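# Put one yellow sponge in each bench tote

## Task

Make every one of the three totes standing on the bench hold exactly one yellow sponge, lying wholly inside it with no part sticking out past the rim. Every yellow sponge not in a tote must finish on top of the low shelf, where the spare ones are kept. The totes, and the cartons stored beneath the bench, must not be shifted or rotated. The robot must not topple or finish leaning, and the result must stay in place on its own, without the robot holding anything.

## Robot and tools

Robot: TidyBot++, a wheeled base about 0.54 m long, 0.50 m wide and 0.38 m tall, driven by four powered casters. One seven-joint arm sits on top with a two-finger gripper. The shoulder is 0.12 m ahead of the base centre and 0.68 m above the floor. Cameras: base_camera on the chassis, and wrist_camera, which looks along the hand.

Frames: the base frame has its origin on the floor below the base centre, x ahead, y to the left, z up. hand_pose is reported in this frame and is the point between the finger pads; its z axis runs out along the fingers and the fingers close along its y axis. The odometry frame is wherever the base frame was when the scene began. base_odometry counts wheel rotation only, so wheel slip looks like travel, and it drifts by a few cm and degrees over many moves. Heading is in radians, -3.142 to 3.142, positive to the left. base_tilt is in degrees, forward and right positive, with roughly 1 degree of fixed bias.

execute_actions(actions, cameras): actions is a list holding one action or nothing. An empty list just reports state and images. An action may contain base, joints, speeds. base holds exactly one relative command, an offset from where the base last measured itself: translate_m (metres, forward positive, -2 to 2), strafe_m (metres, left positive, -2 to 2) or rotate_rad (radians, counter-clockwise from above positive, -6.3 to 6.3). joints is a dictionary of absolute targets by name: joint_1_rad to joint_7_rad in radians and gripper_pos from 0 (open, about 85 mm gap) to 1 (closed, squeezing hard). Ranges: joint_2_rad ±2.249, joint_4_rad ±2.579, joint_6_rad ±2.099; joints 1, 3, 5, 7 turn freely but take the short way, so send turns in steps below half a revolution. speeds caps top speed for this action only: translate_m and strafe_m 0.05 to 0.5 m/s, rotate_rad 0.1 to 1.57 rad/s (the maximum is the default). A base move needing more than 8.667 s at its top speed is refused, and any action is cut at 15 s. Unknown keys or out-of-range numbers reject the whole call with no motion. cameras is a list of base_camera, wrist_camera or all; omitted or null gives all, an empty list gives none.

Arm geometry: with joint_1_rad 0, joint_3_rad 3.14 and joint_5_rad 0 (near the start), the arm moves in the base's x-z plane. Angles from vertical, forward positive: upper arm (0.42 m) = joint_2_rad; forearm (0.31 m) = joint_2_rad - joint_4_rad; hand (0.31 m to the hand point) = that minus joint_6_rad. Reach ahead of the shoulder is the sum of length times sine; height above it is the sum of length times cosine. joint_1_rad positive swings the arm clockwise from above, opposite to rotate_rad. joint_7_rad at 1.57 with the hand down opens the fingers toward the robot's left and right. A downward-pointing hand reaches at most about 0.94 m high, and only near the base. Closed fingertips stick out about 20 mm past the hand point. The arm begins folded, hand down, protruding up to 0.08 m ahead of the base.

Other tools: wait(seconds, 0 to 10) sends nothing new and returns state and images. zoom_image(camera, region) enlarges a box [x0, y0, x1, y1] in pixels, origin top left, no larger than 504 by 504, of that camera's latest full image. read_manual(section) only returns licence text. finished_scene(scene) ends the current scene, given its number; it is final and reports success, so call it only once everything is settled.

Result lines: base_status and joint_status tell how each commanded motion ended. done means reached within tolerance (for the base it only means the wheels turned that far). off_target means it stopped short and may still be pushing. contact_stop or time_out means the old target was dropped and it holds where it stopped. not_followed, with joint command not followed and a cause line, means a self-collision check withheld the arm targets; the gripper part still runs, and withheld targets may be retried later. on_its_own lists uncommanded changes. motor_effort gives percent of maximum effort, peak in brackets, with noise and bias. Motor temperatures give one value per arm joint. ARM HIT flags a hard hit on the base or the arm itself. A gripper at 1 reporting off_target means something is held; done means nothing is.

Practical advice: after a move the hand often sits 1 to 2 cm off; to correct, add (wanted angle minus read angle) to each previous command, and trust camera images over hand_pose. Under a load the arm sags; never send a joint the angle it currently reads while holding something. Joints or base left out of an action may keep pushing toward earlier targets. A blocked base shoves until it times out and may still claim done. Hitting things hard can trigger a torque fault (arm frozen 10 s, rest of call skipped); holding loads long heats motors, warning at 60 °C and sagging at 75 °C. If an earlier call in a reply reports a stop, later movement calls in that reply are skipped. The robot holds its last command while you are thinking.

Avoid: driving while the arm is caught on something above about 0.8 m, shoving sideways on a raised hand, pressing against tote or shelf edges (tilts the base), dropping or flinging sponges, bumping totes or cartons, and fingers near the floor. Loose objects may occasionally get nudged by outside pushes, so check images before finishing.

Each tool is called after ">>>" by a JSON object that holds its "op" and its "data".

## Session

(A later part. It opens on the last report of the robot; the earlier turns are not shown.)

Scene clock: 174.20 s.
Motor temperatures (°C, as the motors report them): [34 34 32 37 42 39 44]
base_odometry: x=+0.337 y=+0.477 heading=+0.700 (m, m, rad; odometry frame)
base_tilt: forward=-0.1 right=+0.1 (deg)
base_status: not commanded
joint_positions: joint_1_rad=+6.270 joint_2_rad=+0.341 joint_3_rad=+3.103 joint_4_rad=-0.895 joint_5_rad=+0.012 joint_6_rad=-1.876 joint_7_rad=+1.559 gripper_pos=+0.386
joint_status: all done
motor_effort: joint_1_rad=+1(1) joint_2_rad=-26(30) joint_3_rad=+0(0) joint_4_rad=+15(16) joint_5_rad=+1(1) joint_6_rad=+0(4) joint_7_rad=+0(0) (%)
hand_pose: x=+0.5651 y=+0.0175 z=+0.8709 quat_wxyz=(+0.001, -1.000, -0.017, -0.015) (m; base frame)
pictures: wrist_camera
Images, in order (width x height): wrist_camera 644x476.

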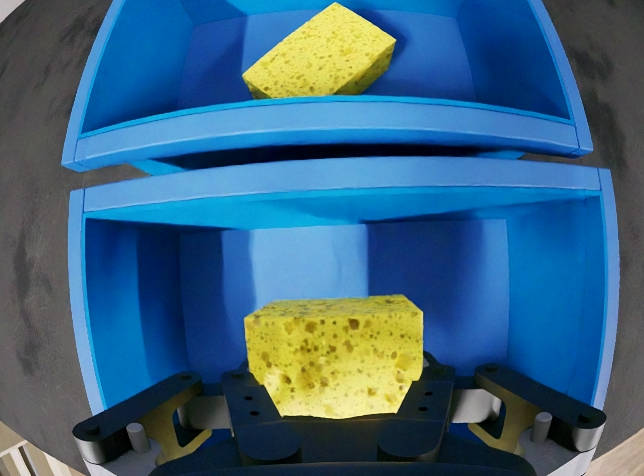

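>>> {"op": "execute_actions", "data": {"actions": [{"joints":{"joint_2_rad":0.33,"joint_4_rad":-1.03,"joint_6_rad":-1.79}}], "cameras": ["wrist_camera"]}}

>>> {"op": "execute_actions", "data": {"actions": [{"joints":{"gripper_pos":0.1}}], "cameras": []}}

>>> {"op": "execute_actions", "data": {"actions": [{"joints":{"joint_2_rad":0.16,"joint_4_rad":-0.9,"joint_6_rad":-1.8}}], "cameras": ["wrist_camera"]}}

Scene clock: 179.97 s.
Motor temperatures (°C, as the motors report them): [34 34 32 37 42 39 44]
base_odometry: x=+0.337 y=+0.477 heading=+0.700 (m, m, rad; odometry frame)
base_tilt: forward=-0.1 right=+0.2 (deg)
base_status: not commanded
joint_positions: joint_1_rad=+6.270 joint_2_rad=+0.341 joint_3_rad=+3.103 joint_4_rad=-1.019 joint_5_rad=+0.012 joint_6_rad=-1.813 joint_7_rad=+1.559 gripper_pos=+0.386
joint_status: all done
motor_effort: joint_1_rad=+1(0) joint_2_rad=-26(27) joint_3_rad=+0(0) joint_4_rad=+15(15) joint_5_rad=+1(1) joint_6_rad=-1(0) joint_7_rad=-1(0) (%)
hand_pose: x=+0.5567 y=+0.0175 z=+0.8335 quat_wxyz=(+0.000, -1.000, -0.018, +0.015) (m; base frame)
pictures: wrist_camera
Images, in order (width x height): wrist_camera 644x476.

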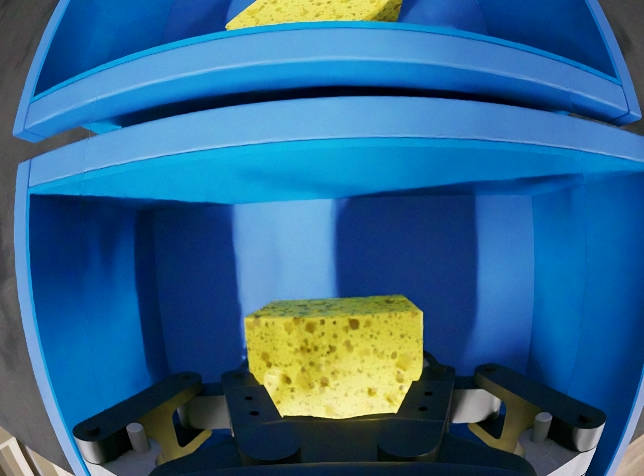

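Scene clock: 181.00 s.
Motor temperatures (°C, as the motors report them): [34 34 32 37 42 39 44]
base_odometry: x=+0.337 y=+0.477 heading=+0.700 (m, m, rad; odometry frame)
base_tilt: forward=-0.1 right=+0.2 (deg)
base_status: not commanded
joint_positions: joint_1_rad=+6.270 joint_2_rad=+0.341 joint_3_rad=+3.103 joint_4_rad=-1.019 joint_5_rad=+0.012 joint_6_rad=-1.813 joint_7_rad=+1.559 gripper_pos=+0.100
joint_status: all done
motor_effort: joint_1_rad=+1(1) joint_2_rad=-26(26) joint_3_rad=+0(0) joint_4_rad=+15(15) joint_5_rad=+1(1) joint_6_rad=-1(1) joint_7_rad=+1(0) (%)
hand_pose: x=+0.5567 y=+0.0175 z=+0.8335 quat_wxyz=(+0.000, -1.000, -0.018, +0.015) (m; base frame)
pictures: none
No camera images: the call's "cameras" was empty. Leave "cameras" out to get every camera's image.

Scene clock: 182.17 s.
Motor temperatures (°C, as the motors report them): [34 34 32 37 42 39 44]
base_odometry: x=+0.337 y=+0.477 heading=+0.700 (m, m, rad; odometry frame)
base_tilt: forward=-0.1 right=+0.2 (deg)
base_status: not commanded
joint_positions: joint_1_rad=+6.270 joint_2_rad=+0.156 joint_3_rad=+3.103 joint_4_rad=-0.906 joint_5_rad=+0.012 joint_6_rad=-1.813 joint_7_rad=+1.559 gripper_pos=+0.100
joint_status: all done
motor_effort: joint_1_rad=+1(1) joint_2_rad=-19(30) joint_3_rad=+0(0) joint_4_rad=+15(16) joint_5_rad=+1(1) joint_6_rad=+2(3) joint_7_rad=+0(0) (%)
hand_pose: x=+0.5401 y=+0.0178 z=+0.9505 quat_wxyz=(+0.001, -0.991, -0.017, -0.133) (m; base frame)
pictures: wrist_camera
Images, in order (width x height): wrist_camera 644x476.

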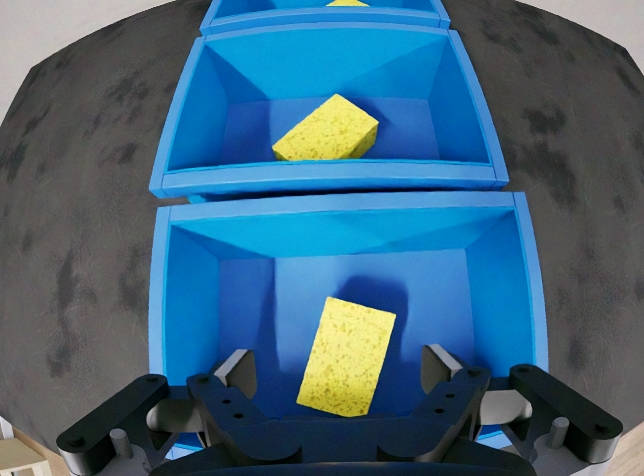

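>>> {"op": "execute_actions", "data": {"actions": [{"joints":{"joint_2_rad":0.6,"joint_4_rad":-0.35,"joint_6_rad":-1.35}}], "cameras": ["wrist_camera"]}}

Scene clock: 187.93 s.
Motor temperatures (°C, as the motors report them): [34 34 32 37 42 39 44]
base_odometry: x=+0.337 y=+0.477 heading=+0.700 (m, m, rad; odometry frame)
base_tilt: forward=-0.1 right=+0.2 (deg)
base_status: not commanded
joint_positions: joint_1_rad=+6.270 joint_2_rad=+0.590 joint_3_rad=+3.103 joint_4_rad=-0.368 joint_5_rad=+0.012 joint_6_rad=-1.372 joint_7_rad=+1.559 gripper_pos=+0.100
joint_status: all done
motor_effort: joint_1_rad=+1(1) joint_2_rad=-34(38) joint_3_rad=+0(0) joint_4_rad=+16(16) joint_5_rad=+1(1) joint_6_rad=+6(6) joint_7_rad=+0(0) (%)
hand_pose: x=+0.8354 y=+0.0234 z=+0.9982 quat_wxyz=(+0.015, -0.919, -0.010, -0.395) (m; base frame)
pictures: wrist_camera
Images, in order (width x height): wrist_camera 644x476.

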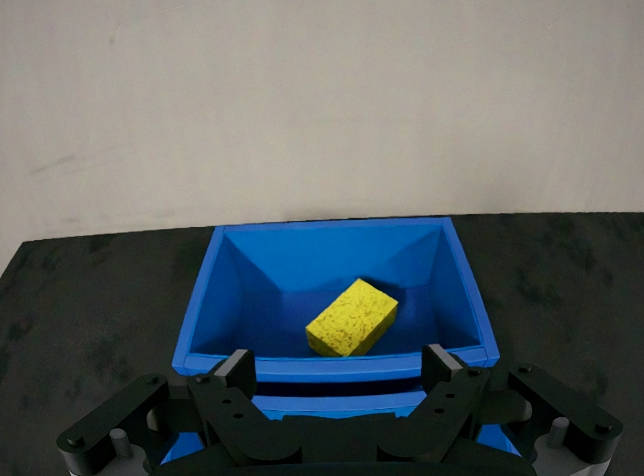

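>>> {"op": "execute_actions", "data": {"actions": [{"joints":{"joint_2_rad":0.45,"joint_4_rad":-0.45,"joint_6_rad":-2.0}}], "cameras": ["wrist_camera"]}}

>>> {"op": "execute_actions", "data": {"actions": [{"joints":{"joint_2_rad":0.8,"joint_4_rad":-0.1,"joint_6_rad":-1.9}}], "cameras": ["wrist_camera"]}}

Scene clock: 194.23 s.
Motor temperatures (°C, as the motors report them): [34 34 32 37 42 39 44]
base_odometry: x=+0.337 y=+0.477 heading=+0.700 (m, m, rad; odometry frame)
base_tilt: forward=-0.3 right=+0.3 (deg)
base_status: not commanded
joint_positions: joint_1_rad=+6.270 joint_2_rad=+0.454 joint_3_rad=+3.103 joint_4_rad=-0.437 joint_5_rad=+0.012 joint_6_rad=-1.996 joint_7_rad=+1.559 gripper_pos=+0.100
joint_status: all done
motor_effort: joint_1_rad=+1(1) joint_2_rad=-27(37) joint_3_rad=+0(0) joint_4_rad=+13(15) joint_5_rad=+1(1) joint_6_rad=+2(7) joint_7_rad=+1(0) (%)
hand_pose: x=+0.6256 y=+0.0176 z=+0.9565 quat_wxyz=(+0.007, -0.992, -0.014, -0.127) (m; base frame)
pictures: wrist_camera
Images, in order (width x height): wrist_camera 644x476.

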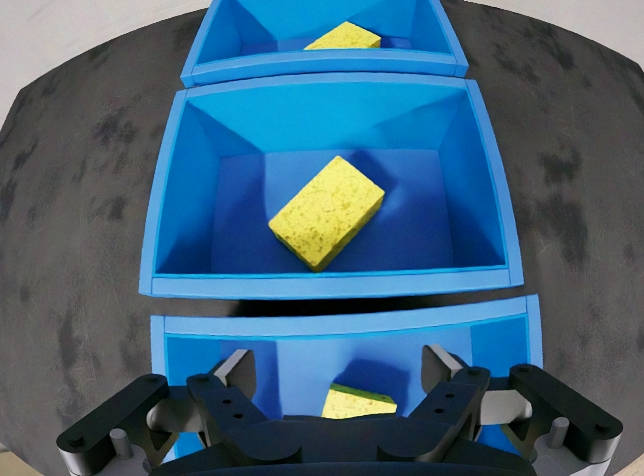

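Scene clock: 195.97 s.
Motor temperatures (°C, as the motors report them): [34 34 32 37 42 39 44]
base_odometry: x=+0.337 y=+0.477 heading=+0.700 (m, m, rad; odometry frame)
base_tilt: forward=-0.1 right=+0.2 (deg)
base_status: not commanded
joint_positions: joint_1_rad=+6.270 joint_2_rad=+0.802 joint_3_rad=+3.103 joint_4_rad=-0.117 joint_5_rad=+0.012 joint_6_rad=-1.923 joint_7_rad=+1.559 gripper_pos=+0.100
joint_status: all done
motor_effort: joint_1_rad=+1(1) joint_2_rad=-38(41) joint_3_rad=+0(0) joint_4_rad=+14(14) joint_5_rad=+1(1) joint_6_rad=+2(2) joint_7_rad=+0(0) (%)
hand_pose: x=+0.7626 y=+0.0185 z=+0.8683 quat_wxyz=(+0.012, -0.989, -0.009, -0.149) (m; base frame)
pictures: wrist_camera
Images, in order (width x height): wrist_camera 644x476.

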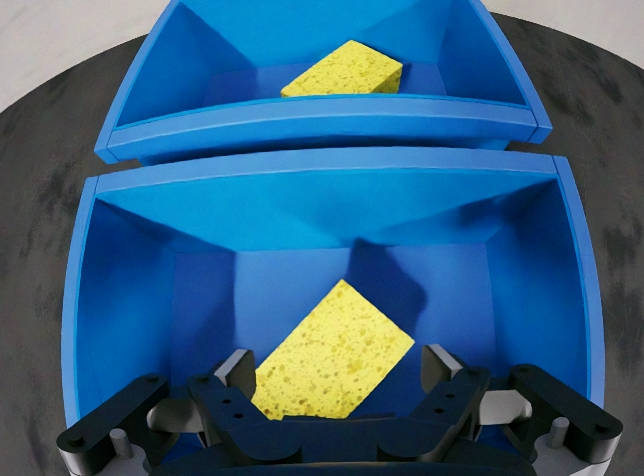

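>>> {"op": "execute_actions", "data": {"actions": [{"joints":{"joint_2_rad":0.3}}], "cameras": ["wrist_camera"]}}

>>> {"op": "execute_actions", "data": {"actions": [{"base":{"translate_m":-0.4}}]}}

>>> {"op": "finished_scene", "data": {"scene": 1}}

Scene clock: 201.53 s.
Motor temperatures (°C, as the motors report them): [34 34 32 37 42 39 44]
base_odometry: x=+0.337 y=+0.477 heading=+0.700 (m, m, rad; odometry frame)
base_tilt: forward=-0.2 right=+0.2 (deg)
base_status: not commanded
joint_positions: joint_1_rad=+6.270 joint_2_rad=+0.295 joint_3_rad=+3.103 joint_4_rad=-0.105 joint_5_rad=+0.012 joint_6_rad=-1.922 joint_7_rad=+1.559 gripper_pos=+0.100
joint_status: all done
motor_effort: joint_1_rad=+1(1) joint_2_rad=-19(43) joint_3_rad=+0(0) joint_4_rad=+9(15) joint_5_rad=+1(1) joint_6_rad=+6(6) joint_7_rad=+0(0) (%)
hand_pose: x=+0.5906 y=+0.0161 z=+1.1614 quat_wxyz=(+0.013, -0.917, -0.011, -0.398) (m; base frame)
pictures: wrist_camera
Images, in order (width x height): wrist_camera 644x476.

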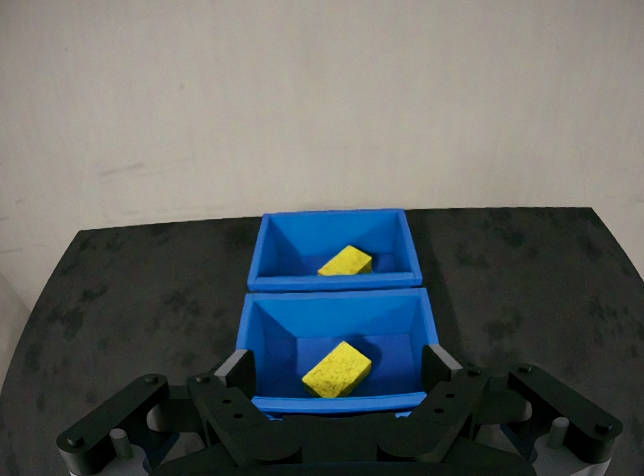

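Scene clock: 203.77 s.
Motor temperatures (°C, as the motors report them): [34 34 32 37 42 39 44]
base_odometry: x=+0.031 y=+0.220 heading=+0.699 (m, m, rad; odometry frame)
base_tilt: forward=-0.2 right=+0.2 (deg)
base_status: done
joint_positions: joint_1_rad=+6.270 joint_2_rad=+0.292 joint_3_rad=+3.103 joint_4_rad=-0.105 joint_5_rad=+0.012 joint_6_rad=-1.922 joint_7_rad=+1.559 gripper_pos=+0.100
joint_status: not commanded
motor_effort: joint_1_rad=+1(3) joint_2_rad=-18(24) joint_3_rad=+0(1) joint_4_rad=+10(11) joint_5_rad=+1(0) joint_6_rad=+6(7) joint_7_rad=+0(0) (%)
hand_pose: x=+0.5893 y=+0.0159 z=+1.1630 quat_wxyz=(+0.013, -0.917, -0.011, -0.400) (m; base frame)
pictures: base_camera, wrist_camera
Images, in order (width x height): base_camera 644x364, wrist_camera 644x476.

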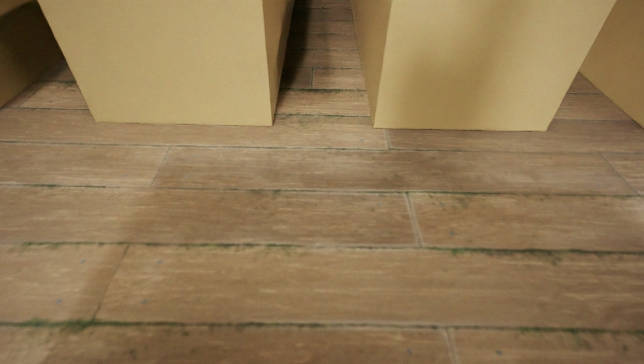

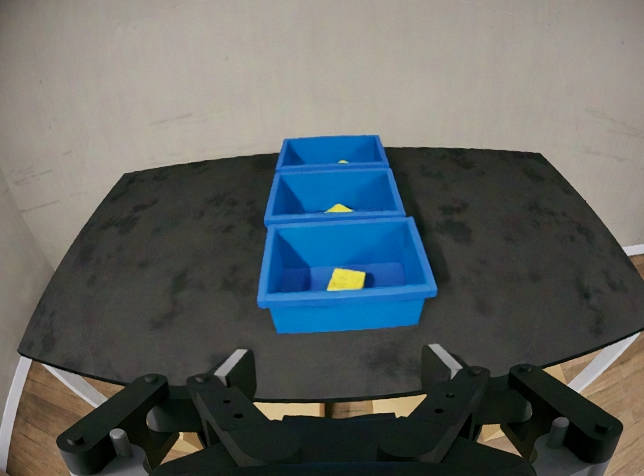

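The scene is finished: the task was done.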